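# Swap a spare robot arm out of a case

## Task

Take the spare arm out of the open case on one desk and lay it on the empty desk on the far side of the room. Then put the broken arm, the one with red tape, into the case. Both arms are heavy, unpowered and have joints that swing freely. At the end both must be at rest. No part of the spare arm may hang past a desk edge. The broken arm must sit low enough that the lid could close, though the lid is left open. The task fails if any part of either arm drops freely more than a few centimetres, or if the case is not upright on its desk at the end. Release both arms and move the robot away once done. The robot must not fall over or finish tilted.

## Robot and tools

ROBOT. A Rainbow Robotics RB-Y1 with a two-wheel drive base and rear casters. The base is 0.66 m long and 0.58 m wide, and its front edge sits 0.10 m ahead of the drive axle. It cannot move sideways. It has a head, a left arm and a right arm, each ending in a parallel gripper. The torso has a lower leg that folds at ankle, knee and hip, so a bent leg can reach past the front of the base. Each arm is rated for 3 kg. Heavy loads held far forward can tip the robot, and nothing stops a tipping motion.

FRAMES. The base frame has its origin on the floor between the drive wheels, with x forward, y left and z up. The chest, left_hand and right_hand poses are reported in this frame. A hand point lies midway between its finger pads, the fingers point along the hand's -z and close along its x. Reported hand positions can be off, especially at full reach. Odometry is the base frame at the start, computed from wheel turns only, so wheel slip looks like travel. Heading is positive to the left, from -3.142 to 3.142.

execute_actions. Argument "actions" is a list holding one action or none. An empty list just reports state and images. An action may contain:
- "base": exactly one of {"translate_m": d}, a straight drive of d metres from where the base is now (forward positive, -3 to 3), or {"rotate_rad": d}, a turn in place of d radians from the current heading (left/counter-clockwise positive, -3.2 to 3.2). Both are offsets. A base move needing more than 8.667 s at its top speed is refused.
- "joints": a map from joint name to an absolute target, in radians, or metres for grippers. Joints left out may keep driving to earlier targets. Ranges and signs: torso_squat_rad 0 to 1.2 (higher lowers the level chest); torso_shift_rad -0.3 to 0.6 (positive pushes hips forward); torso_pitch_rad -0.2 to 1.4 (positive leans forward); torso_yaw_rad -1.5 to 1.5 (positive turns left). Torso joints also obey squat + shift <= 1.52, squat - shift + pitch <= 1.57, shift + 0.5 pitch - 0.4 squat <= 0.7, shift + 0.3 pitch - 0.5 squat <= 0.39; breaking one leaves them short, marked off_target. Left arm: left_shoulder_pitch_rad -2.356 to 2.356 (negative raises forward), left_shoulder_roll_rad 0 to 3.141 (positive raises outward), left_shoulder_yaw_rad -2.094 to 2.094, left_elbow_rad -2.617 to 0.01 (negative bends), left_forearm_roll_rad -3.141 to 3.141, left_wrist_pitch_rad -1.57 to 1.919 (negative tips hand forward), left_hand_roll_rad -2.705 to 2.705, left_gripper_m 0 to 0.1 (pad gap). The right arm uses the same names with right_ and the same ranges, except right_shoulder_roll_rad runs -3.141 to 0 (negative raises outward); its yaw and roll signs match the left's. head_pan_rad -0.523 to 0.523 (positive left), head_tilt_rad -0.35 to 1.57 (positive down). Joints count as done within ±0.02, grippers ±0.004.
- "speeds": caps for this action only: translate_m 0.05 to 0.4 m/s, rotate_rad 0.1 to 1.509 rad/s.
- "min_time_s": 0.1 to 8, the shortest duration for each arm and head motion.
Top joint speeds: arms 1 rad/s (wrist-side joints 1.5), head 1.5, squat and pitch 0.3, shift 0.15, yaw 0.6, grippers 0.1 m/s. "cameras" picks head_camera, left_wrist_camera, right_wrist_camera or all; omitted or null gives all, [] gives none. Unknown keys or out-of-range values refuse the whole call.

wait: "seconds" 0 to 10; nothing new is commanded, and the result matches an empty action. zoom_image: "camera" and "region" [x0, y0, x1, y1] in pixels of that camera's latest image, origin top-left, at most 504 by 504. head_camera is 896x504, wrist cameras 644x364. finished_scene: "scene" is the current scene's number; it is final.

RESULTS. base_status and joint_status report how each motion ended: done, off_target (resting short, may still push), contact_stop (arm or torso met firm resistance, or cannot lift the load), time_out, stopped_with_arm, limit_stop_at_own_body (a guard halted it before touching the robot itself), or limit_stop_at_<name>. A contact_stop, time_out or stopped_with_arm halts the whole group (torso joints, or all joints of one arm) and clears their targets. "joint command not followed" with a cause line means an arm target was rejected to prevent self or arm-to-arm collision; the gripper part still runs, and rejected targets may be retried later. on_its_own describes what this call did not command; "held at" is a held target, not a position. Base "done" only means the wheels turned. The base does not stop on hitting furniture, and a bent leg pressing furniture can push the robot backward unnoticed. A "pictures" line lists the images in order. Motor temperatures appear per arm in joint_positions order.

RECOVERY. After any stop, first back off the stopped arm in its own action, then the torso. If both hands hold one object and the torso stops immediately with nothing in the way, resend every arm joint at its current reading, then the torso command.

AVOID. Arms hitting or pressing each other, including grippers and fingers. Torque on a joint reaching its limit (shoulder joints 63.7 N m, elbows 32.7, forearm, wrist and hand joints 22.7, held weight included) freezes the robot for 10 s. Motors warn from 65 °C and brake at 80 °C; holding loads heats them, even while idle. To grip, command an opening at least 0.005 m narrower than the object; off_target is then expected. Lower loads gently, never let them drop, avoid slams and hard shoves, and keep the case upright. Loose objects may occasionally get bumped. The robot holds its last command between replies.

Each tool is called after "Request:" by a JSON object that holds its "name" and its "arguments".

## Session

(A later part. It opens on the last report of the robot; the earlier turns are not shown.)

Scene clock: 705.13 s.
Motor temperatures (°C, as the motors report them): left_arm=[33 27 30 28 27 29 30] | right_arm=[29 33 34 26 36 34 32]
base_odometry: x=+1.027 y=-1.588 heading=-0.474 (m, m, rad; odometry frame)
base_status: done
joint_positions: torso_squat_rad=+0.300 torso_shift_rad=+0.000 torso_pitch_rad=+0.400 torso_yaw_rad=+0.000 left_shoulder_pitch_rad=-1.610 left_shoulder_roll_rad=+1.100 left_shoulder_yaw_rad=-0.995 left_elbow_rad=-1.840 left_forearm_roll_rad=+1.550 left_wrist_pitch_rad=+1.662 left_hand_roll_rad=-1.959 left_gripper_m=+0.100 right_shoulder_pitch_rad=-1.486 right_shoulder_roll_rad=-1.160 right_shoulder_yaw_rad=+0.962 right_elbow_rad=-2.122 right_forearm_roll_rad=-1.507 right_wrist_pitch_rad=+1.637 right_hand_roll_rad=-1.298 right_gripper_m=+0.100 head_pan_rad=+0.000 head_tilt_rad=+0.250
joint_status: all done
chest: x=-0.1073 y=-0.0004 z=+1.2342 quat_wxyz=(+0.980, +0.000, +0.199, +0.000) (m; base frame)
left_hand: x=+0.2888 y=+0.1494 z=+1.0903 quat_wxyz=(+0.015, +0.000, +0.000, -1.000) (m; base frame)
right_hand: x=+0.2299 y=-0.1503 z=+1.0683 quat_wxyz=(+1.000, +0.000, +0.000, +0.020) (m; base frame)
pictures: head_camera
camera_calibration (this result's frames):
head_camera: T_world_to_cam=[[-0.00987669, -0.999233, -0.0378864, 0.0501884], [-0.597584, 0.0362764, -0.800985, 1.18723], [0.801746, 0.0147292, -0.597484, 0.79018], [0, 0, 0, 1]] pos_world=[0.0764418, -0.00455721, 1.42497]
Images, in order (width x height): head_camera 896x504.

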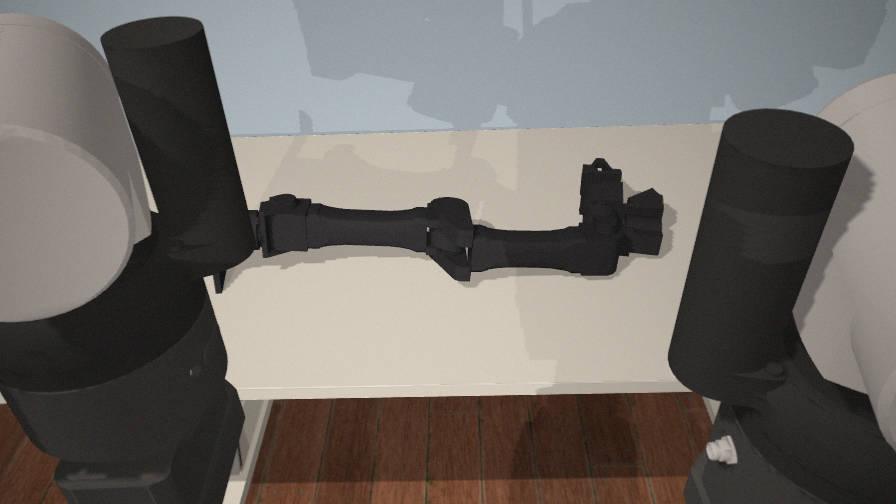

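Request:
{"name": "execute_actions", "arguments": {"actions": []}}

Scene clock: 727.90 s.
Motor temperatures (°C, as the motors report them): left_arm=[32 27 30 28 27 29 30] | right_arm=[28 33 34 26 36 34 32]
base_odometry: x=+1.027 y=-1.588 heading=-0.474 (m, m, rad; odometry frame)
base_status: done
joint_positions: torso_squat_rad=+0.300 torso_shift_rad=+0.000 torso_pitch_rad=+0.400 torso_yaw_rad=+0.000 left_shoulder_pitch_rad=-1.610 left_shoulder_roll_rad=+1.100 left_shoulder_yaw_rad=-0.995 left_elbow_rad=-1.840 left_forearm_roll_rad=+1.550 left_wrist_pitch_rad=+1.662 left_hand_roll_rad=-1.959 left_gripper_m=+0.100 right_shoulder_pitch_rad=-1.486 right_shoulder_roll_rad=-1.160 right_shoulder_yaw_rad=+0.962 right_elbow_rad=-2.122 right_forearm_roll_rad=-1.507 right_wrist_pitch_rad=+1.637 right_hand_roll_rad=-1.298 right_gripper_m=+0.100 head_pan_rad=+0.000 head_tilt_rad=+0.250
joint_status: all done
chest: x=-0.1073 y=-0.0004 z=+1.2342 quat_wxyz=(+0.980, +0.000, +0.199, +0.000) (m; base frame)
left_hand: x=+0.2888 y=+0.1494 z=+1.0903 quat_wxyz=(+0.015, +0.000, +0.000, -1.000) (m; base frame)
right_hand: x=+0.2299 y=-0.1503 z=+1.0683 quat_wxyz=(+1.000, +0.000, +0.000, +0.020) (m; base frame)
pictures: head_camera, left_wrist_camera, right_wrist_camera
camera_calibration (this result's frames):
head_camera: T_world_to_cam=[[-0.00987687, -0.999233, -0.0378864, 0.0501884], [-0.59759, 0.0362764, -0.800981, 1.18723], [0.801741, 0.0147293, -0.59749, 0.790181], [0, 0, 0, 1]] pos_world=[0.0764503, -0.00455717, 1.42497]
left_wrist_camera: T_world_to_cam=[[-0.999485, -0.0119295, -0.0297989, 0.331567], [-0.0284291, 0.760022, 0.649275, -0.783041], [0.0149023, 0.649788, -0.75997, 0.813645], [0, 0, 0, 1]] pos_world=[0.29701, 0.0703873, 1.13663]
right_wrist_camera: T_world_to_cam=[[-0.998732, -0.0496415, -0.00838742, 0.228484], [-0.0435392, 0.768001, 0.638967, -0.526618], [-0.0252777, 0.638521, -0.769189, 1.00972], [0, 0, 0, 1]] pos_world=[0.230789, -0.228943, 1.11507]
Images, in order (width x height): head_camera 896x504, left_wrist_camera 644x364, right_wrist_camera 644x364.

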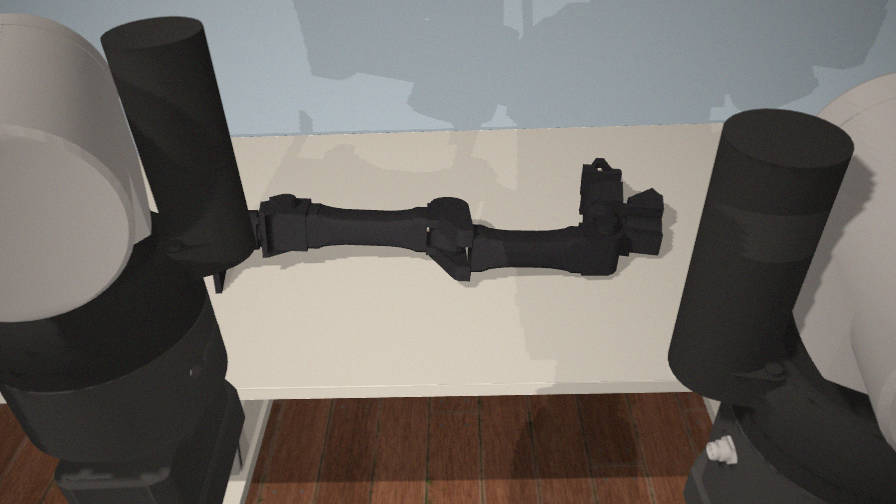

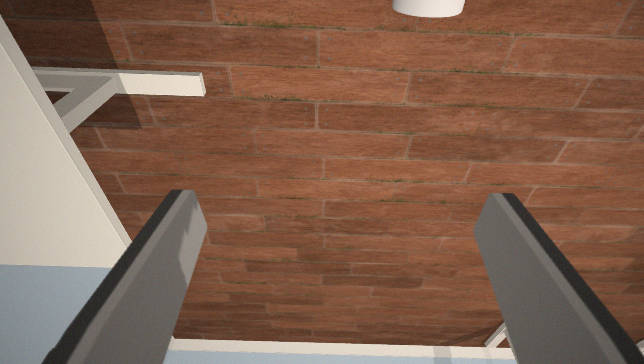

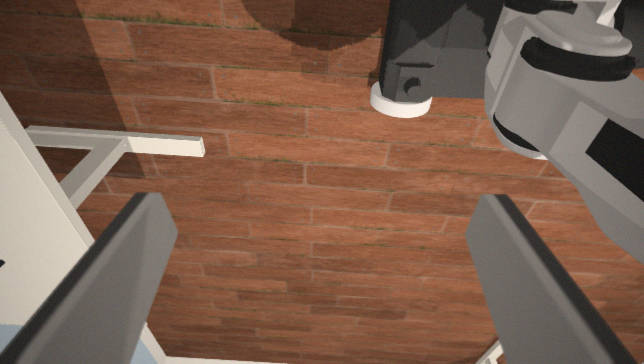

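Request:
{"name": "execute_actions", "arguments": {"actions": [{"base": {"rotate_rad": 2.45}, "joints": {"head_tilt_rad": -0.1, "head_pan_rad": -0.3}}], "cameras": ["head_camera"]}}

Scene clock: 737.13 s.
Motor temperatures (°C, as the motors report them): left_arm=[32 27 30 28 27 29 30] | right_arm=[28 33 34 26 36 34 32]
base_odometry: x=+1.027 y=-1.588 heading=+1.976 (m, m, rad; odometry frame)
base_status: done
joint_positions: torso_squat_rad=+0.300 torso_shift_rad=+0.000 torso_pitch_rad=+0.400 torso_yaw_rad=+0.000 left_shoulder_pitch_rad=-1.610 left_shoulder_roll_rad=+1.100 left_shoulder_yaw_rad=-0.995 left_elbow_rad=-1.840 left_forearm_roll_rad=+1.550 left_wrist_pitch_rad=+1.662 left_hand_roll_rad=-1.959 left_gripper_m=+0.100 right_shoulder_pitch_rad=-1.486 right_shoulder_roll_rad=-1.160 right_shoulder_yaw_rad=+0.962 right_elbow_rad=-2.122 right_forearm_roll_rad=-1.507 right_wrist_pitch_rad=+1.637 right_hand_roll_rad=-1.298 right_gripper_m=+0.100 head_pan_rad=-0.300 head_tilt_rad=-0.100
joint_status: all done
chest: x=-0.1073 y=-0.0003 z=+1.2342 quat_wxyz=(+0.980, +0.000, +0.199, +0.000) (m; base frame)
left_hand: x=+0.2888 y=+0.1494 z=+1.0903 quat_wxyz=(+0.015, +0.000, -0.001, -1.000) (m; base frame)
right_hand: x=+0.2299 y=-0.1503 z=+1.0683 quat_wxyz=(+1.000, +0.000, +0.000, +0.020) (m; base frame)
pictures: head_camera
camera_calibration (this result's frames):
head_camera: T_world_to_cam=[[-0.268945, -0.960134, 0.0762362, -0.113039], [-0.281178, 0.0025631, -0.959652, 1.41383], [0.921199, -0.279529, -0.270657, 0.330374], [0, 0, 0, 1]] pos_world=[0.0627964, -0.019807, 1.45482]
Images, in order (width x height): head_camera 896x504.

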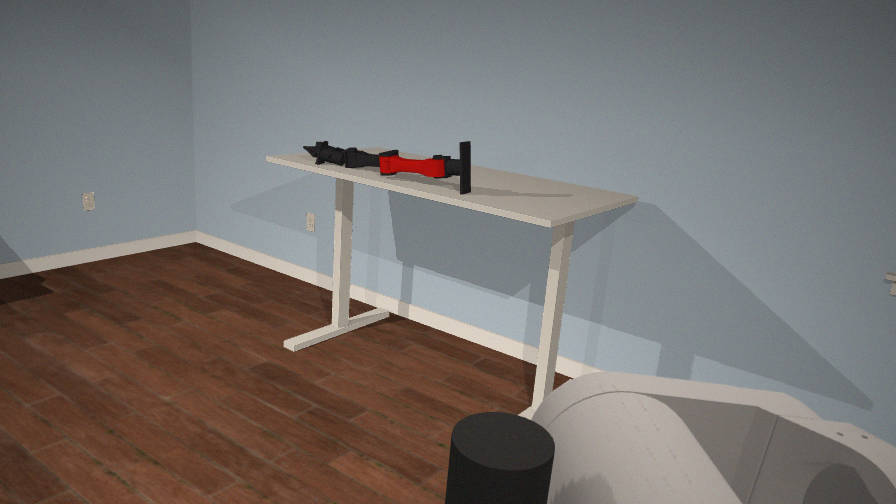

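Request:
{"name": "execute_actions", "arguments": {"actions": [{"base": {"translate_m": 2.55}, "joints": {"head_tilt_rad": 0.0, "head_pan_rad": -0.5, "torso_squat_rad": 0.0}}], "cameras": ["head_camera"]}}

Request:
{"name": "execute_actions", "arguments": {"actions": [{"base": {"rotate_rad": -0.876}, "joints": {"head_tilt_rad": 0.15, "head_pan_rad": 0.0}}], "cameras": ["head_camera"]}}

Scene clock: 781.23 s.
Motor temperatures (°C, as the motors report them): left_arm=[32 27 29 28 27 29 30] | right_arm=[28 33 33 26 36 34 32]
base_odometry: x=+0.023 y=+0.756 heading=+1.975 (m, m, rad; odometry frame)
base_status: done
joint_positions: torso_squat_rad=+0.000 torso_shift_rad=+0.000 torso_pitch_rad=+0.400 torso_yaw_rad=+0.000 left_shoulder_pitch_rad=-1.610 left_shoulder_roll_rad=+1.100 left_shoulder_yaw_rad=-0.995 left_elbow_rad=-1.840 left_forearm_roll_rad=+1.550 left_wrist_pitch_rad=+1.662 left_hand_roll_rad=-1.959 left_gripper_m=+0.100 right_shoulder_pitch_rad=-1.486 right_shoulder_roll_rad=-1.160 right_shoulder_yaw_rad=+0.962 right_elbow_rad=-2.122 right_forearm_roll_rad=-1.507 right_wrist_pitch_rad=+1.637 right_hand_roll_rad=-1.298 right_gripper_m=+0.100 head_pan_rad=-0.500 head_tilt_rad=+0.000
joint_status: all done
chest: x=-0.1072 y=-0.0003 z=+1.2655 quat_wxyz=(+0.980, +0.000, +0.199, +0.000) (m; base frame)
left_hand: x=+0.2889 y=+0.1494 z=+1.1215 quat_wxyz=(+0.015, +0.000, -0.001, -1.000) (m; base frame)
right_hand: x=+0.2300 y=-0.1504 z=+1.0995 quat_wxyz=(+1.000, +0.000, +0.000, +0.020) (m; base frame)
pictures: head_camera
camera_calibration (this result's frames):
head_camera: T_world_to_cam=[[-0.443058, -0.88418, 0.148071, -0.220485], [-0.365774, 0.0274937, -0.930297, 1.40077], [0.81848, -0.466336, -0.335592, 0.431318], [0, 0, 0, 1]] pos_world=[0.0616542, -0.032322, 1.48053]
Images, in order (width x height): head_camera 896x504.

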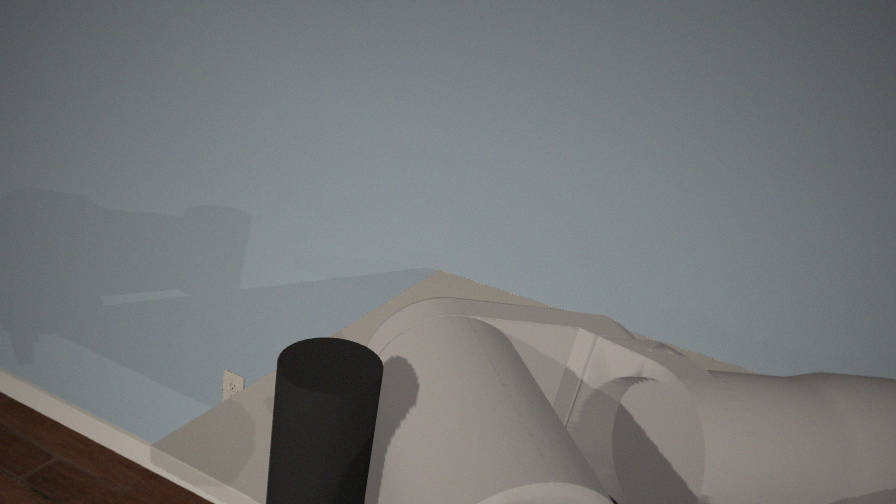

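Scene clock: 784.23 s.
Motor temperatures (°C, as the motors report them): left_arm=[32 27 29 28 27 29 30] | right_arm=[28 33 33 26 36 34 32]
base_odometry: x=+0.023 y=+0.756 heading=+1.100 (m, m, rad; odometry frame)
base_status: done
joint_positions: torso_squat_rad=+0.000 torso_shift_rad=+0.000 torso_pitch_rad=+0.400 torso_yaw_rad=+0.000 left_shoulder_pitch_rad=-1.610 left_shoulder_roll_rad=+1.100 left_shoulder_yaw_rad=-0.995 left_elbow_rad=-1.840 left_forearm_roll_rad=+1.550 left_wrist_pitch_rad=+1.662 left_hand_roll_rad=-1.959 left_gripper_m=+0.100 right_shoulder_pitch_rad=-1.486 right_shoulder_roll_rad=-1.160 right_shoulder_yaw_rad=+0.962 right_elbow_rad=-2.122 right_forearm_roll_rad=-1.507 right_wrist_pitch_rad=+1.637 right_hand_roll_rad=-1.298 right_gripper_m=+0.100 head_pan_rad=+0.000 head_tilt_rad=+0.150
joint_status: all done
chest: x=-0.1072 y=-0.0003 z=+1.2655 quat_wxyz=(+0.980, +0.000, +0.199, +0.000) (m; base frame)
left_hand: x=+0.2889 y=+0.1494 z=+1.1215 quat_wxyz=(+0.015, +0.000, -0.001, -1.000) (m; base frame)
right_hand: x=+0.2300 y=-0.1503 z=+1.0995 quat_wxyz=(+1.000, +0.000, +0.000, +0.020) (m; base frame)
pictures: head_camera
camera_calibration (this result's frames):
head_camera: T_world_to_cam=[[-0.00605966, -0.999236, -0.0386218, 0.0525176], [-0.514726, 0.0362297, -0.856589, 1.2932], [0.857333, 0.014689, -0.514552, 0.689724], [0, 0, 0, 1]] pos_world=[0.0746386, -0.00450619, 1.46467]
Images, in order (width x height): head_camera 896x504.

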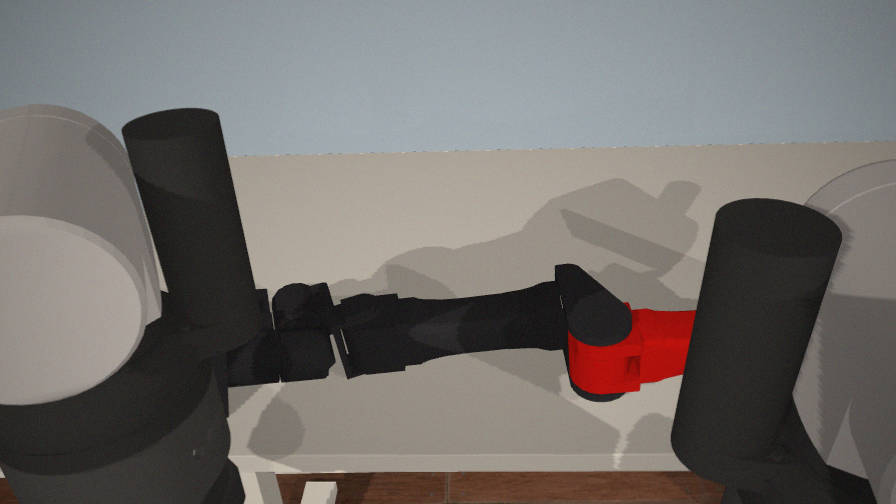

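Request:
{"name": "execute_actions", "arguments": {"actions": [{"base": {"rotate_rad": 0.42}}], "cameras": []}}

Request:
{"name": "execute_actions", "arguments": {"actions": [{"base": {"translate_m": -0.33}, "joints": {"left_elbow_rad": -1.2, "right_elbow_rad": -1.3}}], "cameras": []}}

Request:
{"name": "execute_actions", "arguments": {"actions": [{"base": {"rotate_rad": -0.42}, "joints": {"head_tilt_rad": 0.05}}], "cameras": ["head_camera"]}}

Scene clock: 843.60 s.
Motor temperatures (°C, as the motors report them): left_arm=[32 27 29 28 27 29 30] | right_arm=[28 33 33 26 36 34 32]
base_odometry: x=+0.023 y=+0.756 heading=+1.519 (m, m, rad; odometry frame)
base_status: done
joint_positions: torso_squat_rad=+0.000 torso_shift_rad=+0.000 torso_pitch_rad=+0.400 torso_yaw_rad=+0.000 left_shoulder_pitch_rad=-1.610 left_shoulder_roll_rad=+1.100 left_shoulder_yaw_rad=-0.995 left_elbow_rad=-1.840 left_forearm_roll_rad=+1.550 left_wrist_pitch_rad=+1.662 left_hand_roll_rad=-1.959 left_gripper_m=+0.100 right_shoulder_pitch_rad=-1.486 right_shoulder_roll_rad=-1.160 right_shoulder_yaw_rad=+0.962 right_elbow_rad=-2.122 right_forearm_roll_rad=-1.507 right_wrist_pitch_rad=+1.637 right_hand_roll_rad=-1.298 right_gripper_m=+0.100 head_pan_rad=+0.000 head_tilt_rad=+0.150
joint_status: not commanded
chest: x=-0.1072 y=-0.0003 z=+1.2655 quat_wxyz=(+0.980, +0.000, +0.199, +0.000) (m; base frame)
left_hand: x=+0.2889 y=+0.1494 z=+1.1215 quat_wxyz=(+0.015, +0.000, -0.001, -1.000) (m; base frame)
right_hand: x=+0.2300 y=-0.1504 z=+1.0995 quat_wxyz=(+1.000, +0.000, +0.000, +0.020) (m; base frame)
pictures: none
No camera images: the call's "cameras" was empty. Leave "cameras" out to get every camera's image.

Scene clock: 846.00 s.
Motor temperatures (°C, as the motors report them): left_arm=[32 27 29 28 27 29 30] | right_arm=[28 33 33 26 36 34 32]
base_odometry: x=+0.006 y=+0.427 heading=+1.517 (m, m, rad; odometry frame)
base_status: done
joint_positions: torso_squat_rad=+0.000 torso_shift_rad=+0.000 torso_pitch_rad=+0.400 torso_yaw_rad=+0.000 left_shoulder_pitch_rad=-1.610 left_shoulder_roll_rad=+1.100 left_shoulder_yaw_rad=-0.995 left_elbow_rad=-1.200 left_forearm_roll_rad=+1.550 left_wrist_pitch_rad=+1.662 left_hand_roll_rad=-1.959 left_gripper_m=+0.100 right_shoulder_pitch_rad=-1.486 right_shoulder_roll_rad=-1.160 right_shoulder_yaw_rad=+0.962 right_elbow_rad=-1.300 right_forearm_roll_rad=-1.507 right_wrist_pitch_rad=+1.637 right_hand_roll_rad=-1.298 right_gripper_m=+0.100 head_pan_rad=+0.000 head_tilt_rad=+0.150
joint_status: all done
chest: x=-0.1073 y=-0.0003 z=+1.2655 quat_wxyz=(+0.980, +0.000, +0.199, +0.000) (m; base frame)
left_hand: x=+0.3833 y=+0.2651 z=+1.1125 quat_wxyz=(+0.327, -0.029, -0.006, -0.944) (m; base frame)
right_hand: x=+0.3618 y=-0.2941 z=+1.0820 quat_wxyz=(+0.925, -0.019, +0.032, -0.379) (m; base frame)
pictures: none
No camera images: the call's "cameras" was empty. Leave "cameras" out to get every camera's image.

Scene clock: 848.20 s.
Motor temperatures (°C, as the motors report them): left_arm=[32 27 29 28 27 29 30] | right_arm=[28 33 33 26 36 34 32]
base_odometry: x=+0.006 y=+0.427 heading=+1.098 (m, m, rad; odometry frame)
base_status: done
joint_positions: torso_squat_rad=+0.000 torso_shift_rad=+0.000 torso_pitch_rad=+0.400 torso_yaw_rad=+0.000 left_shoulder_pitch_rad=-1.610 left_shoulder_roll_rad=+1.100 left_shoulder_yaw_rad=-0.995 left_elbow_rad=-1.200 left_forearm_roll_rad=+1.550 left_wrist_pitch_rad=+1.662 left_hand_roll_rad=-1.959 left_gripper_m=+0.100 right_shoulder_pitch_rad=-1.486 right_shoulder_roll_rad=-1.160 right_shoulder_yaw_rad=+0.962 right_elbow_rad=-1.300 right_forearm_roll_rad=-1.507 right_wrist_pitch_rad=+1.637 right_hand_roll_rad=-1.298 right_gripper_m=+0.100 head_pan_rad=+0.000 head_tilt_rad=+0.050
joint_status: all done
chest: x=-0.1073 y=-0.0003 z=+1.2655 quat_wxyz=(+0.980, +0.000, +0.199, +0.000) (m; base frame)
left_hand: x=+0.3833 y=+0.2652 z=+1.1125 quat_wxyz=(+0.327, -0.029, -0.006, -0.944) (m; base frame)
right_hand: x=+0.3618 y=-0.2940 z=+1.0820 quat_wxyz=(+0.925, -0.019, +0.032, -0.379) (m; base frame)
pictures: head_camera
camera_calibration (this result's frames):
head_camera: T_world_to_cam=[[-0.00214008, -0.999235, -0.0390394, 0.0531689], [-0.426585, 0.0362214, -0.903722, 1.36192], [0.904445, 0.0147196, -0.426336, 0.563082], [0, 0, 0, 1]] pos_world=[0.0718098, -0.00449062, 1.47293]
Images, in order (width x height): head_camera 896x504.

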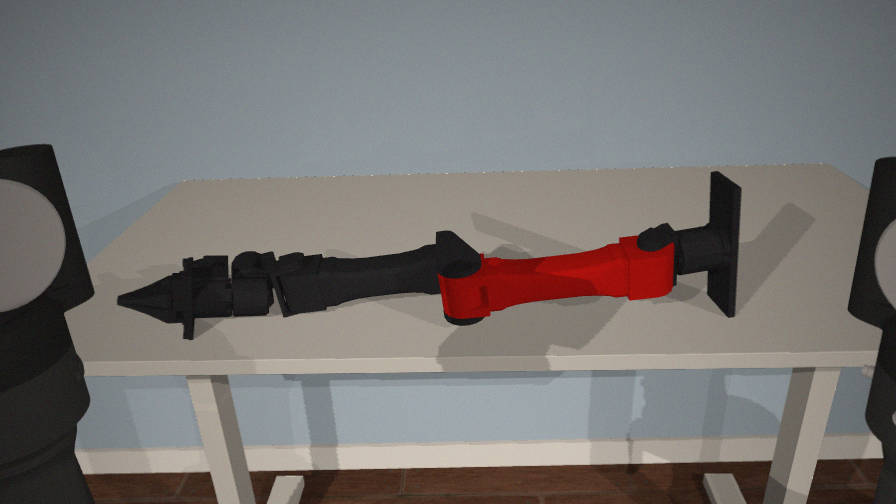

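Request:
{"name": "zoom_image", "arguments": {"camera": "head_camera", "region": [400, 150, 800, 375]}}

Request:
{"name": "zoom_image", "arguments": {"camera": "head_camera", "region": [100, 200, 500, 375]}}

Region (400, 150, 800, 375) of head_camera's 896x504 image, scaled by 1.260, with more detail than that image has; it fills the top 284 rows of this view, and the rest is white.

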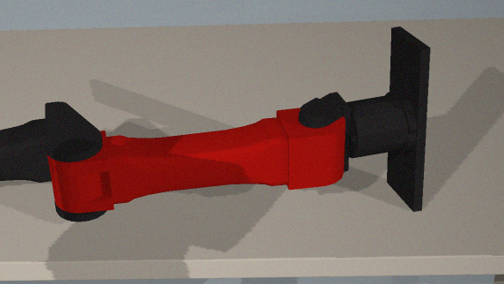

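Region (100, 200, 500, 375) of head_camera's 896x504 image, scaled by 1.260, with more detail than that image has; it fills the top 220 rows of this view, and the rest is white.

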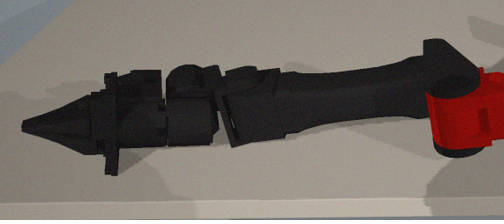

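Request:
{"name": "execute_actions", "arguments": {"actions": [{"base": {"translate_m": 0.42}, "joints": {"left_shoulder_pitch_rad": -1.847, "left_shoulder_roll_rad": 0.9675, "left_shoulder_yaw_rad": -1.17, "left_elbow_rad": -1.409, "left_forearm_roll_rad": 1.631, "left_wrist_pitch_rad": 1.637, "left_hand_roll_rad": 0.924, "right_shoulder_pitch_rad": -1.766, "right_shoulder_roll_rad": -1.238, "right_shoulder_yaw_rad": 1.069, "right_elbow_rad": -1.781, "right_forearm_roll_rad": -1.7055, "right_wrist_pitch_rad": 1.67, "right_hand_roll_rad": 2.111, "head_tilt_rad": 0.35}}]}}

Scene clock: 922.77 s.
Motor temperatures (°C, as the motors report them): left_arm=[32 27 29 28 27 29 30] | right_arm=[29 33 33 26 36 34 32]
base_odometry: x=+0.197 y=+0.801 heading=+1.098 (m, m, rad; odometry frame)
base_status: done
joint_positions: torso_squat_rad=+0.000 torso_shift_rad=+0.000 torso_pitch_rad=+0.400 torso_yaw_rad=+0.000 left_shoulder_pitch_rad=-1.847 left_shoulder_roll_rad=+0.968 left_shoulder_yaw_rad=-1.170 left_elbow_rad=-1.409 left_forearm_roll_rad=+1.631 left_wrist_pitch_rad=+1.637 left_hand_roll_rad=+0.924 left_gripper_m=+0.100 right_shoulder_pitch_rad=-1.766 right_shoulder_roll_rad=-1.238 right_shoulder_yaw_rad=+1.069 right_elbow_rad=-1.781 right_forearm_roll_rad=-1.705 right_wrist_pitch_rad=+1.670 right_hand_roll_rad=+2.111 right_gripper_m=+0.100 head_pan_rad=+0.000 head_tilt_rad=+0.350
joint_status: all done
chest: x=-0.1072 y=-0.0003 z=+1.2655 quat_wxyz=(+0.980, +0.000, +0.199, +0.000) (m; base frame)
left_hand: x=+0.3599 y=+0.1367 z=+1.1484 quat_wxyz=(+1.000, +0.000, +0.000, +0.000) (m; base frame)
right_hand: x=+0.3003 y=-0.1851 z=+1.1725 quat_wxyz=(+0.000, +0.000, +0.000, +1.000) (m; base frame)
pictures: head_camera, left_wrist_camera, right_wrist_camera
camera_calibration (this result's frames):
head_camera: T_world_to_cam=[[-0.0136656, -0.999237, -0.0365753, 0.0494976], [-0.674629, 0.0362126, -0.737268, 1.11978], [0.73803, 0.0145996, -0.67461, 0.91934], [0, 0, 0, 1]] pos_world=[0.0776122, -0.00451226, 1.44758]
left_wrist_camera: T_world_to_cam=[[0.999394, -0.017004, -0.0303768, -0.313895], [0.00685338, -0.759413, 0.650572, -0.615502], [-0.0341309, -0.650386, -0.758837, 1.05904], [0, 0, 0, 1]] pos_world=[0.354069, 0.216024, 1.19453]
right_wrist_camera: T_world_to_cam=[[0.999917, 0.00925636, -0.0090028, -0.290597], [0.0128728, -0.769156, 0.638932, -0.864854], [-0.00101038, -0.638994, -0.769211, 0.870167], [0, 0, 0, 1]] pos_world=[0.302585, -0.106486, 1.21931]
Images, in order (width x height): head_camera 896x504, left_wrist_camera 644x364, right_wrist_camera 644x364.

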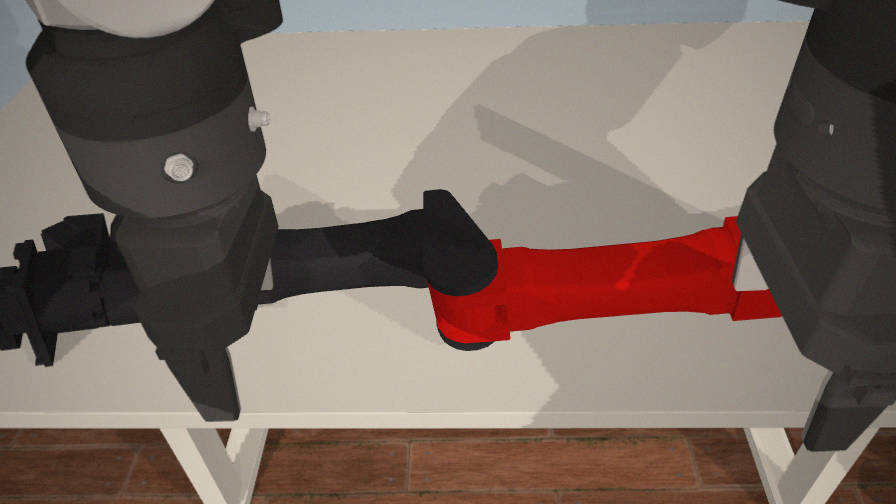

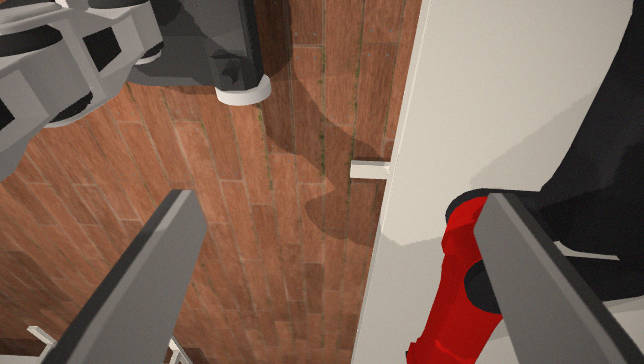

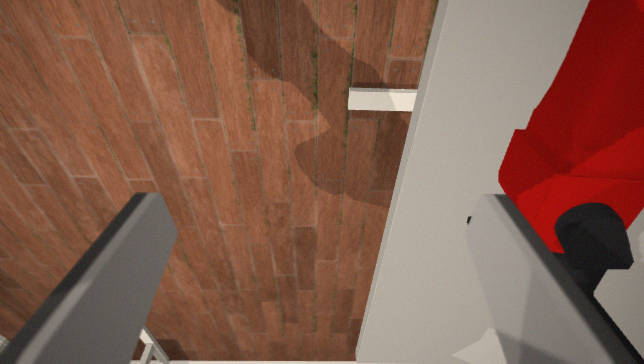

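Request:
{"name": "execute_actions", "arguments": {"actions": [{"base": {"translate_m": 0.23}, "joints": {"head_tilt_rad": 0.65}}]}}

Scene clock: 927.03 s.
Motor temperatures (°C, as the motors report them): left_arm=[32 27 29 28 27 29 30] | right_arm=[29 33 33 26 36 34 32]
base_odometry: x=+0.302 y=+1.005 heading=+1.099 (m, m, rad; odometry frame)
base_status: done
joint_positions: torso_squat_rad=+0.000 torso_shift_rad=+0.000 torso_pitch_rad=+0.400 torso_yaw_rad=+0.000 left_shoulder_pitch_rad=-1.847 left_shoulder_roll_rad=+0.968 left_shoulder_yaw_rad=-1.170 left_elbow_rad=-1.409 left_forearm_roll_rad=+1.631 left_wrist_pitch_rad=+1.637 left_hand_roll_rad=+0.924 left_gripper_m=+0.100 right_shoulder_pitch_rad=-1.766 right_shoulder_roll_rad=-1.238 right_shoulder_yaw_rad=+1.069 right_elbow_rad=-1.781 right_forearm_roll_rad=-1.705 right_wrist_pitch_rad=+1.670 right_hand_roll_rad=+2.111 right_gripper_m=+0.100 head_pan_rad=+0.000 head_tilt_rad=+0.650
joint_status: all done
chest: x=-0.1072 y=-0.0003 z=+1.2655 quat_wxyz=(+0.980, +0.000, +0.199, +0.000) (m; base frame)
left_hand: x=+0.3600 y=+0.1367 z=+1.1483 quat_wxyz=(+1.000, +0.000, +0.000, +0.000) (m; base frame)
right_hand: x=+0.3003 y=-0.1851 z=+1.1725 quat_wxyz=(+0.000, +0.000, +0.000, +1.000) (m; base frame)
pictures: head_camera, left_wrist_camera, right_wrist_camera
camera_calibration (this result's frames):
head_camera: T_world_to_cam=[[-0.0239398, -0.999239, -0.0308016, 0.0410848], [-0.862418, 0.0362254, -0.5049, 0.783244], [0.505631, 0.0144766, -0.862628, 1.18816], [0, 0, 0, 1]] pos_world=[0.0756986, -0.00452036, 1.42166]
left_wrist_camera: T_world_to_cam=[[0.999392, -0.0170305, -0.0304364, -0.313875], [0.00686875, -0.759477, 0.650498, -0.615379], [-0.034194, -0.650312, -0.758898, 1.05909], [0, 0, 0, 1]] pos_world=[0.354126, 0.216027, 1.19449]
right_wrist_camera: T_world_to_cam=[[0.999916, 0.00927437, -0.00903369, -0.290607], [0.0129065, -0.769099, 0.638999, -0.864933], [-0.00102149, -0.639062, -0.769154, 0.870058], [0, 0, 0, 1]] pos_world=[0.302635, -0.106502, 1.21928]
Images, in order (width x height): head_camera 896x504, left_wrist_camera 644x364, right_wrist_camera 644x364.

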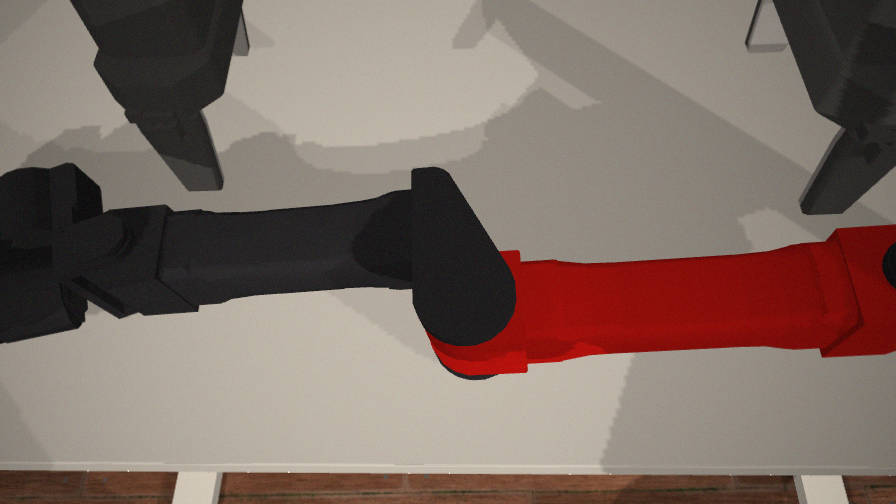

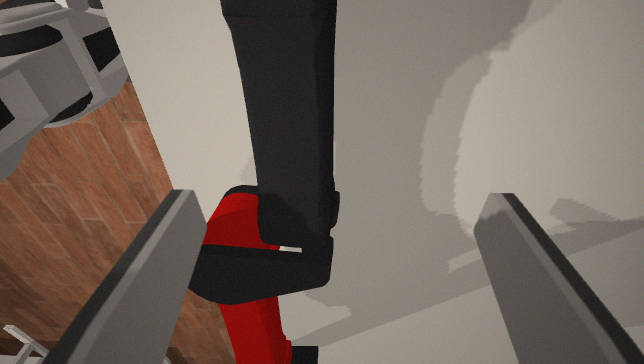

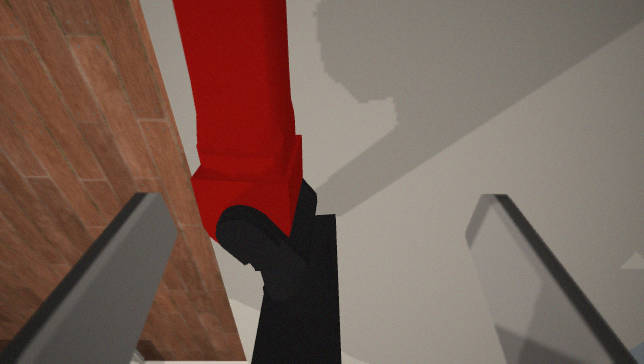

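Request:
{"name": "execute_actions", "arguments": {"actions": [{"base": {"translate_m": -0.03}, "joints": {"torso_squat_rad": 0.3}}]}}

Scene clock: 953.37 s.
Motor temperatures (°C, as the motors report them): left_arm=[32 27 29 28 27 29 30] | right_arm=[28 33 33 26 36 34 32]
base_odometry: x=+0.288 y=+0.979 heading=+1.099 (m, m, rad; odometry frame)
base_status: done
joint_positions: torso_squat_rad=+0.300 torso_shift_rad=+0.000 torso_pitch_rad=+0.400 torso_yaw_rad=+0.000 left_shoulder_pitch_rad=-1.847 left_shoulder_roll_rad=+0.968 left_shoulder_yaw_rad=-1.170 left_elbow_rad=-1.409 left_forearm_roll_rad=+1.631 left_wrist_pitch_rad=+1.637 left_hand_roll_rad=+0.924 left_gripper_m=+0.100 right_shoulder_pitch_rad=-1.766 right_shoulder_roll_rad=-1.238 right_shoulder_yaw_rad=+1.069 right_elbow_rad=-1.781 right_forearm_roll_rad=-1.705 right_wrist_pitch_rad=+1.670 right_hand_roll_rad=+2.111 right_gripper_m=+0.100 head_pan_rad=+0.000 head_tilt_rad=+0.650
joint_status: all done
chest: x=-0.1073 y=-0.0003 z=+1.2342 quat_wxyz=(+0.980, +0.000, +0.199, +0.000) (m; base frame)
left_hand: x=+0.3599 y=+0.1368 z=+1.1171 quat_wxyz=(+1.000, +0.000, +0.000, +0.000) (m; base frame)
right_hand: x=+0.3003 y=-0.1851 z=+1.1414 quat_wxyz=(+0.000, +0.000, +0.000, +1.000) (m; base frame)
pictures: head_camera, left_wrist_camera, right_wrist_camera
camera_calibration (this result's frames):
head_camera: T_world_to_cam=[[-0.0239343, -0.999239, -0.0308062, 0.040146], [-0.862325, 0.0362257, -0.505057, 0.767585], [0.505789, 0.0144768, -0.862536, 1.16116], [0, 0, 0, 1]] pos_world=[0.0755655, -0.00450072, 1.39046]
left_wrist_camera: T_world_to_cam=[[0.999396, -0.0170431, -0.0302695, -0.314921], [0.00674955, -0.759494, 0.650479, -0.595023], [-0.0340757, -0.65029, -0.758921, 1.03543], [0, 0, 0, 1]] pos_world=[0.35403, 0.216049, 1.16333]
right_wrist_camera: T_world_to_cam=[[0.999918, 0.00927107, -0.00883671, -0.291025], [0.0127781, -0.769082, 0.639022, -0.844998], [-0.000871741, -0.639083, -0.769138, 0.84603], [0, 0, 0, 1]] pos_world=[0.302536, -0.106492, 1.18811]
Images, in order (width x height): head_camera 896x504, left_wrist_camera 644x364, right_wrist_camera 644x364.

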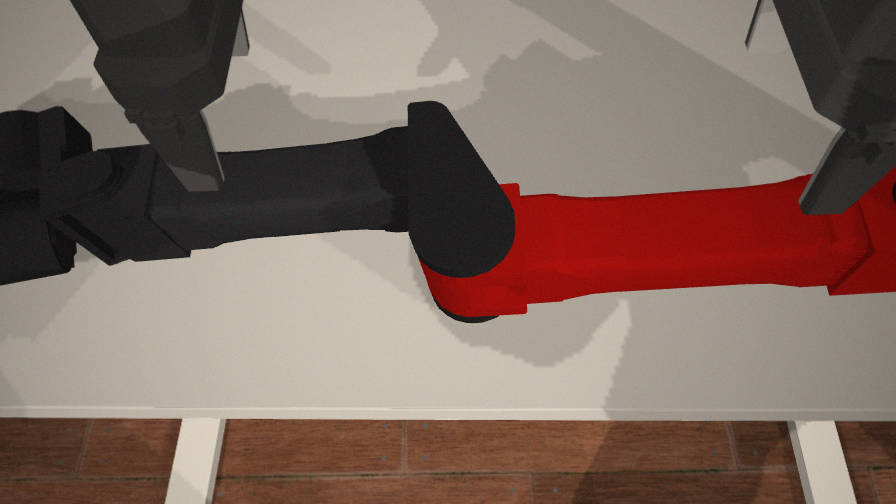

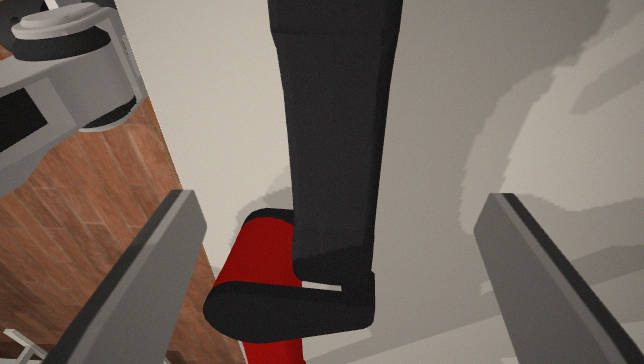

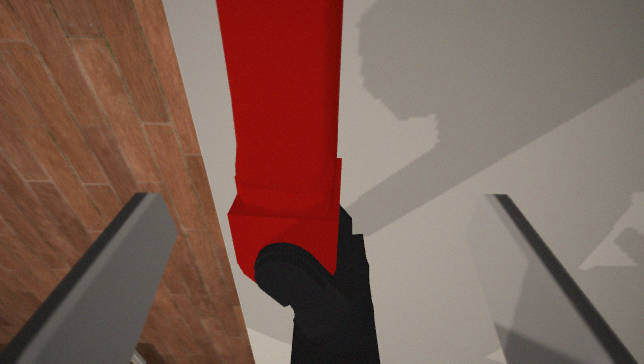

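Request:
{"name": "execute_actions", "arguments": {"actions": [{"joints": {"right_shoulder_pitch_rad": -1.772, "right_shoulder_roll_rad": -1.228, "right_shoulder_yaw_rad": 1.064, "right_elbow_rad": -1.855, "right_forearm_roll_rad": -1.7146, "right_wrist_pitch_rad": 1.6686, "right_hand_roll_rad": 2.026, "torso_squat_rad": 0.53}}]}}

Scene clock: 966.90 s.
Motor temperatures (°C, as the motors report them): left_arm=[32 27 29 28 27 29 30] | right_arm=[28 33 33 26 36 34 32]
base_odometry: x=+0.288 y=+0.979 heading=+1.099 (m, m, rad; odometry frame)
base_status: not commanded
joint_positions: torso_squat_rad=+0.530 torso_shift_rad=+0.000 torso_pitch_rad=+0.400 torso_yaw_rad=+0.000 left_shoulder_pitch_rad=-1.847 left_shoulder_roll_rad=+0.968 left_shoulder_yaw_rad=-1.170 left_elbow_rad=-1.409 left_forearm_roll_rad=+1.631 left_wrist_pitch_rad=+1.637 left_hand_roll_rad=+0.924 left_gripper_m=+0.100 right_shoulder_pitch_rad=-1.772 right_shoulder_roll_rad=-1.228 right_shoulder_yaw_rad=+1.064 right_elbow_rad=-1.855 right_forearm_roll_rad=-1.715 right_wrist_pitch_rad=+1.669 right_hand_roll_rad=+2.026 right_gripper_m=+0.100 head_pan_rad=+0.000 head_tilt_rad=+0.650
joint_status: all done
chest: x=-0.1073 y=-0.0003 z=+1.1695 quat_wxyz=(+0.980, +0.000, +0.199, +0.000) (m; base frame)
left_hand: x=+0.3599 y=+0.1368 z=+1.0524 quat_wxyz=(+1.000, +0.000, +0.000, +0.000) (m; base frame)
right_hand: x=+0.2840 y=-0.1703 z=+1.0764 quat_wxyz=(+0.000, +0.000, +0.000, +1.000) (m; base frame)
pictures: head_camera, left_wrist_camera, right_wrist_camera
camera_calibration (this result's frames):
head_camera: T_world_to_cam=[[-0.0239144, -0.99924, -0.0307965, 0.0381914], [-0.862346, 0.0362029, -0.505023, 0.73482], [0.505754, 0.0144799, -0.862556, 1.10532], [0, 0, 0, 1]] pos_world=[0.0755631, -0.00444523, 1.32568]
left_wrist_camera: T_world_to_cam=[[0.999394, -0.017094, -0.0303132, -0.316805], [0.0067403, -0.759477, 0.650499, -0.552877], [-0.0341418, -0.650309, -0.758902, 0.986285], [0, 0, 0, 1]] pos_world=[0.354013, 0.216077, 1.09854]
right_wrist_camera: T_world_to_cam=[[0.999911, 0.00958768, -0.00931478, -0.274964], [0.0133283, -0.768381, 0.639854, -0.792845], [-0.00102259, -0.639921, -0.76844, 0.804699], [0, 0, 0, 1]] pos_world=[0.286329, -0.0916272, 1.12311]
Images, in order (width x height): head_camera 896x504, left_wrist_camera 644x364, right_wrist_camera 644x364.

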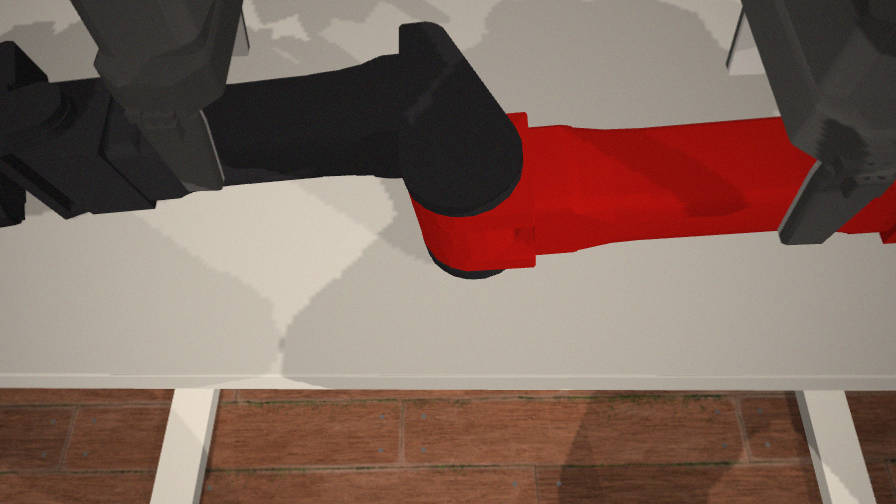

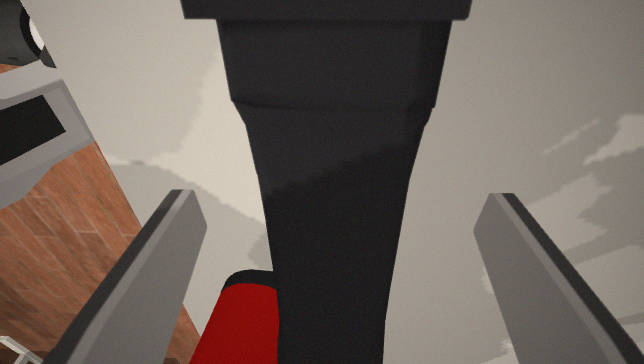

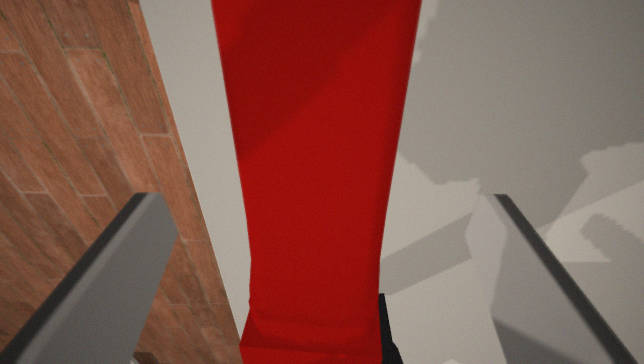

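Request:
{"name": "execute_actions", "arguments": {"actions": [{"joints": {"torso_squat_rad": 0.63}}]}}

Scene clock: 973.93 s.
Motor temperatures (°C, as the motors report them): left_arm=[32 27 29 28 27 29 30] | right_arm=[28 33 33 26 36 34 32]
base_odometry: x=+0.288 y=+0.979 heading=+1.099 (m, m, rad; odometry frame)
base_status: not commanded
joint_positions: torso_squat_rad=+0.630 torso_shift_rad=+0.000 torso_pitch_rad=+0.400 torso_yaw_rad=+0.000 left_shoulder_pitch_rad=-1.847 left_shoulder_roll_rad=+0.968 left_shoulder_yaw_rad=-1.170 left_elbow_rad=-1.409 left_forearm_roll_rad=+1.631 left_wrist_pitch_rad=+1.637 left_hand_roll_rad=+0.924 left_gripper_m=+0.100 right_shoulder_pitch_rad=-1.772 right_shoulder_roll_rad=-1.228 right_shoulder_yaw_rad=+1.064 right_elbow_rad=-1.855 right_forearm_roll_rad=-1.715 right_wrist_pitch_rad=+1.669 right_hand_roll_rad=+2.026 right_gripper_m=+0.100 head_pan_rad=+0.000 head_tilt_rad=+0.650
joint_status: all done
chest: x=-0.1073 y=-0.0002 z=+1.1311 quat_wxyz=(+0.980, +0.000, +0.199, +0.000) (m; base frame)
left_hand: x=+0.3599 y=+0.1368 z=+1.0140 quat_wxyz=(+1.000, +0.000, +0.000, +0.000) (m; base frame)
right_hand: x=+0.2840 y=-0.1702 z=+1.0381 quat_wxyz=(+0.000, +0.000, +0.000, +1.000) (m; base frame)
pictures: head_camera, left_wrist_camera, right_wrist_camera
camera_calibration (this result's frames):
head_camera: T_world_to_cam=[[-0.0239149, -0.99924, -0.0307958, 0.0370336], [-0.862359, 0.0362027, -0.505002, 0.715424], [0.505733, 0.0144799, -0.862569, 1.07226], [0, 0, 0, 1]] pos_world=[0.0755627, -0.00442107, 1.28733]
left_wrist_camera: T_world_to_cam=[[0.999393, -0.017086, -0.0303572, -0.317914], [0.00677488, -0.75948, 0.650496, -0.527907], [-0.03417, -0.650307, -0.758903, 0.957197], [0, 0, 0, 1]] pos_world=[0.354005, 0.216105, 1.06017]
right_wrist_camera: T_world_to_cam=[[0.99991, 0.00959053, -0.00932848, -0.275302], [0.0133392, -0.768382, 0.639853, -0.768288], [-0.0010313, -0.63992, -0.768441, 0.775247], [0, 0, 0, 1]] pos_world=[0.286325, -0.091602, 1.08476]
Images, in order (width x height): head_camera 896x504, left_wrist_camera 644x364, right_wrist_camera 644x364.

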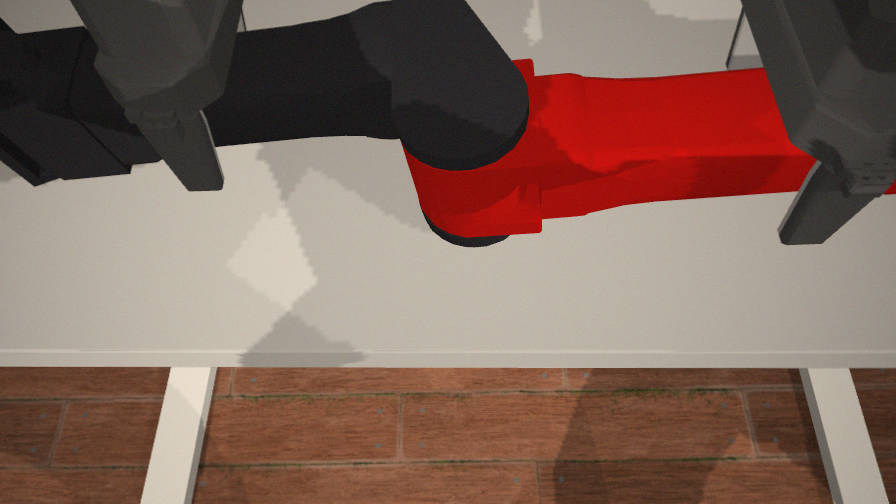

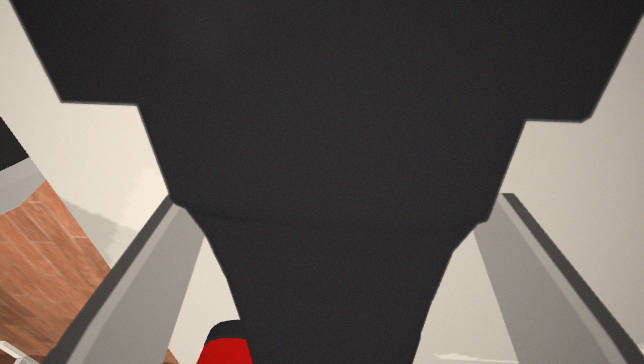

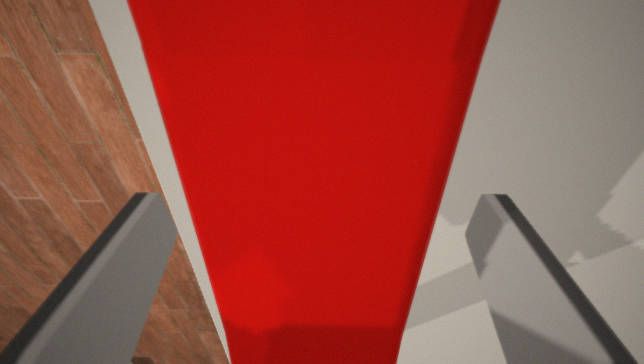

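Request:
{"name": "execute_actions", "arguments": {"actions": [{"joints": {"torso_squat_rad": 0.645}}], "cameras": []}}

Request:
{"name": "execute_actions", "arguments": {"actions": [{"joints": {"torso_squat_rad": 0.657}}], "cameras": ["right_wrist_camera"]}}

Scene clock: 978.17 s.
Motor temperatures (°C, as the motors report them): left_arm=[32 27 29 28 27 29 30] | right_arm=[28 33 33 26 36 34 32]
base_odometry: x=+0.288 y=+0.979 heading=+1.099 (m, m, rad; odometry frame)
base_status: not commanded
joint_positions: torso_squat_rad=+0.645 torso_shift_rad=+0.000 torso_pitch_rad=+0.400 torso_yaw_rad=+0.000 left_shoulder_pitch_rad=-1.847 left_shoulder_roll_rad=+0.968 left_shoulder_yaw_rad=-1.170 left_elbow_rad=-1.409 left_forearm_roll_rad=+1.631 left_wrist_pitch_rad=+1.637 left_hand_roll_rad=+0.924 left_gripper_m=+0.100 right_shoulder_pitch_rad=-1.772 right_shoulder_roll_rad=-1.228 right_shoulder_yaw_rad=+1.064 right_elbow_rad=-1.855 right_forearm_roll_rad=-1.715 right_wrist_pitch_rad=+1.669 right_hand_roll_rad=+2.026 right_gripper_m=+0.100 head_pan_rad=+0.000 head_tilt_rad=+0.650
joint_status: all done
chest: x=-0.1073 y=-0.0002 z=+1.1249 quat_wxyz=(+0.980, +0.000, +0.199, +0.000) (m; base frame)
left_hand: x=+0.3599 y=+0.1368 z=+1.0077 quat_wxyz=(+1.000, +0.000, +0.000, +0.000) (m; base frame)
right_hand: x=+0.2840 y=-0.1702 z=+1.0318 quat_wxyz=(+0.000, +0.000, +0.000, +1.000) (m; base frame)
pictures: none
No camera images: the call's "cameras" was empty. Leave "cameras" out to get every camera's image.

Scene clock: 978.77 s.
Motor temperatures (°C, as the motors report them): left_arm=[32 27 29 28 27 29 30] | right_arm=[28 33 33 26 36 34 32]
base_odometry: x=+0.288 y=+0.979 heading=+1.099 (m, m, rad; odometry frame)
base_status: not commanded
joint_positions: torso_squat_rad=+0.657 torso_shift_rad=+0.000 torso_pitch_rad=+0.400 torso_yaw_rad=+0.000 left_shoulder_pitch_rad=-1.847 left_shoulder_roll_rad=+0.968 left_shoulder_yaw_rad=-1.170 left_elbow_rad=-1.409 left_forearm_roll_rad=+1.631 left_wrist_pitch_rad=+1.637 left_hand_roll_rad=+0.924 left_gripper_m=+0.100 right_shoulder_pitch_rad=-1.772 right_shoulder_roll_rad=-1.228 right_shoulder_yaw_rad=+1.064 right_elbow_rad=-1.855 right_forearm_roll_rad=-1.715 right_wrist_pitch_rad=+1.669 right_hand_roll_rad=+2.026 right_gripper_m=+0.100 head_pan_rad=+0.000 head_tilt_rad=+0.650
joint_status: all done
chest: x=-0.1073 y=-0.0002 z=+1.1198 quat_wxyz=(+0.980, +0.000, +0.199, +0.000) (m; base frame)
left_hand: x=+0.3599 y=+0.1368 z=+1.0026 quat_wxyz=(+1.000, +0.000, +0.000, +0.000) (m; base frame)
right_hand: x=+0.2840 y=-0.1702 z=+1.0268 quat_wxyz=(+0.000, +0.000, +0.000, +1.000) (m; base frame)
pictures: right_wrist_camera
camera_calibration (this result's frames):
right_wrist_camera: T_world_to_cam=[[0.999911, 0.00960037, -0.00930001, -0.275436], [0.0133286, -0.768386, 0.639848, -0.761023], [-0.00100323, -0.639914, -0.768445, 0.766547], [0, 0, 0, 1]] pos_world=[0.286324, -0.091591, 1.07343]
Images, in order (width x height): right_wrist_camera 644x364.

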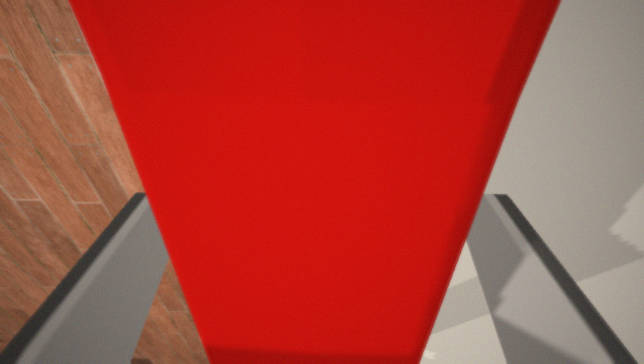

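Request:
{"name": "execute_actions", "arguments": {"actions": [{"joints": {"torso_squat_rad": 0.667}}], "cameras": []}}

Scene clock: 983.00 s.
Motor temperatures (°C, as the motors report them): left_arm=[32 27 29 28 27 29 30] | right_arm=[28 33 33 26 36 34 32]
base_odometry: x=+0.288 y=+0.979 heading=+1.099 (m, m, rad; odometry frame)
base_status: not commanded
joint_positions: torso_squat_rad=+0.667 torso_shift_rad=+0.000 torso_pitch_rad=+0.399 torso_yaw_rad=+0.000 left_shoulder_pitch_rad=-1.848 left_shoulder_roll_rad=+0.968 left_shoulder_yaw_rad=-1.169 left_elbow_rad=-1.409 left_forearm_roll_rad=+1.631 left_wrist_pitch_rad=+1.637 left_hand_roll_rad=+0.924 left_gripper_m=+0.100 right_shoulder_pitch_rad=-1.772 right_shoulder_roll_rad=-1.228 right_shoulder_yaw_rad=+1.064 right_elbow_rad=-1.855 right_forearm_roll_rad=-1.715 right_wrist_pitch_rad=+1.669 right_hand_roll_rad=+2.026 right_gripper_m=+0.100 head_pan_rad=+0.000 head_tilt_rad=+0.650
joint_status: all done
chest: x=-0.1075 y=-0.0002 z=+1.1155 quat_wxyz=(+0.980, +0.000, +0.198, +0.000) (m; base frame)
left_hand: x=+0.3602 y=+0.1367 z=+0.9997 quat_wxyz=(+1.000, -0.001, -0.001, +0.000) (m; base frame)
right_hand: x=+0.2838 y=-0.1702 z=+1.0227 quat_wxyz=(+0.000, +0.000, +0.000, +1.000) (m; base frame)
pictures: none
No camera images: the call's "cameras" was empty. Leave "cameras" out to get every camera's image.


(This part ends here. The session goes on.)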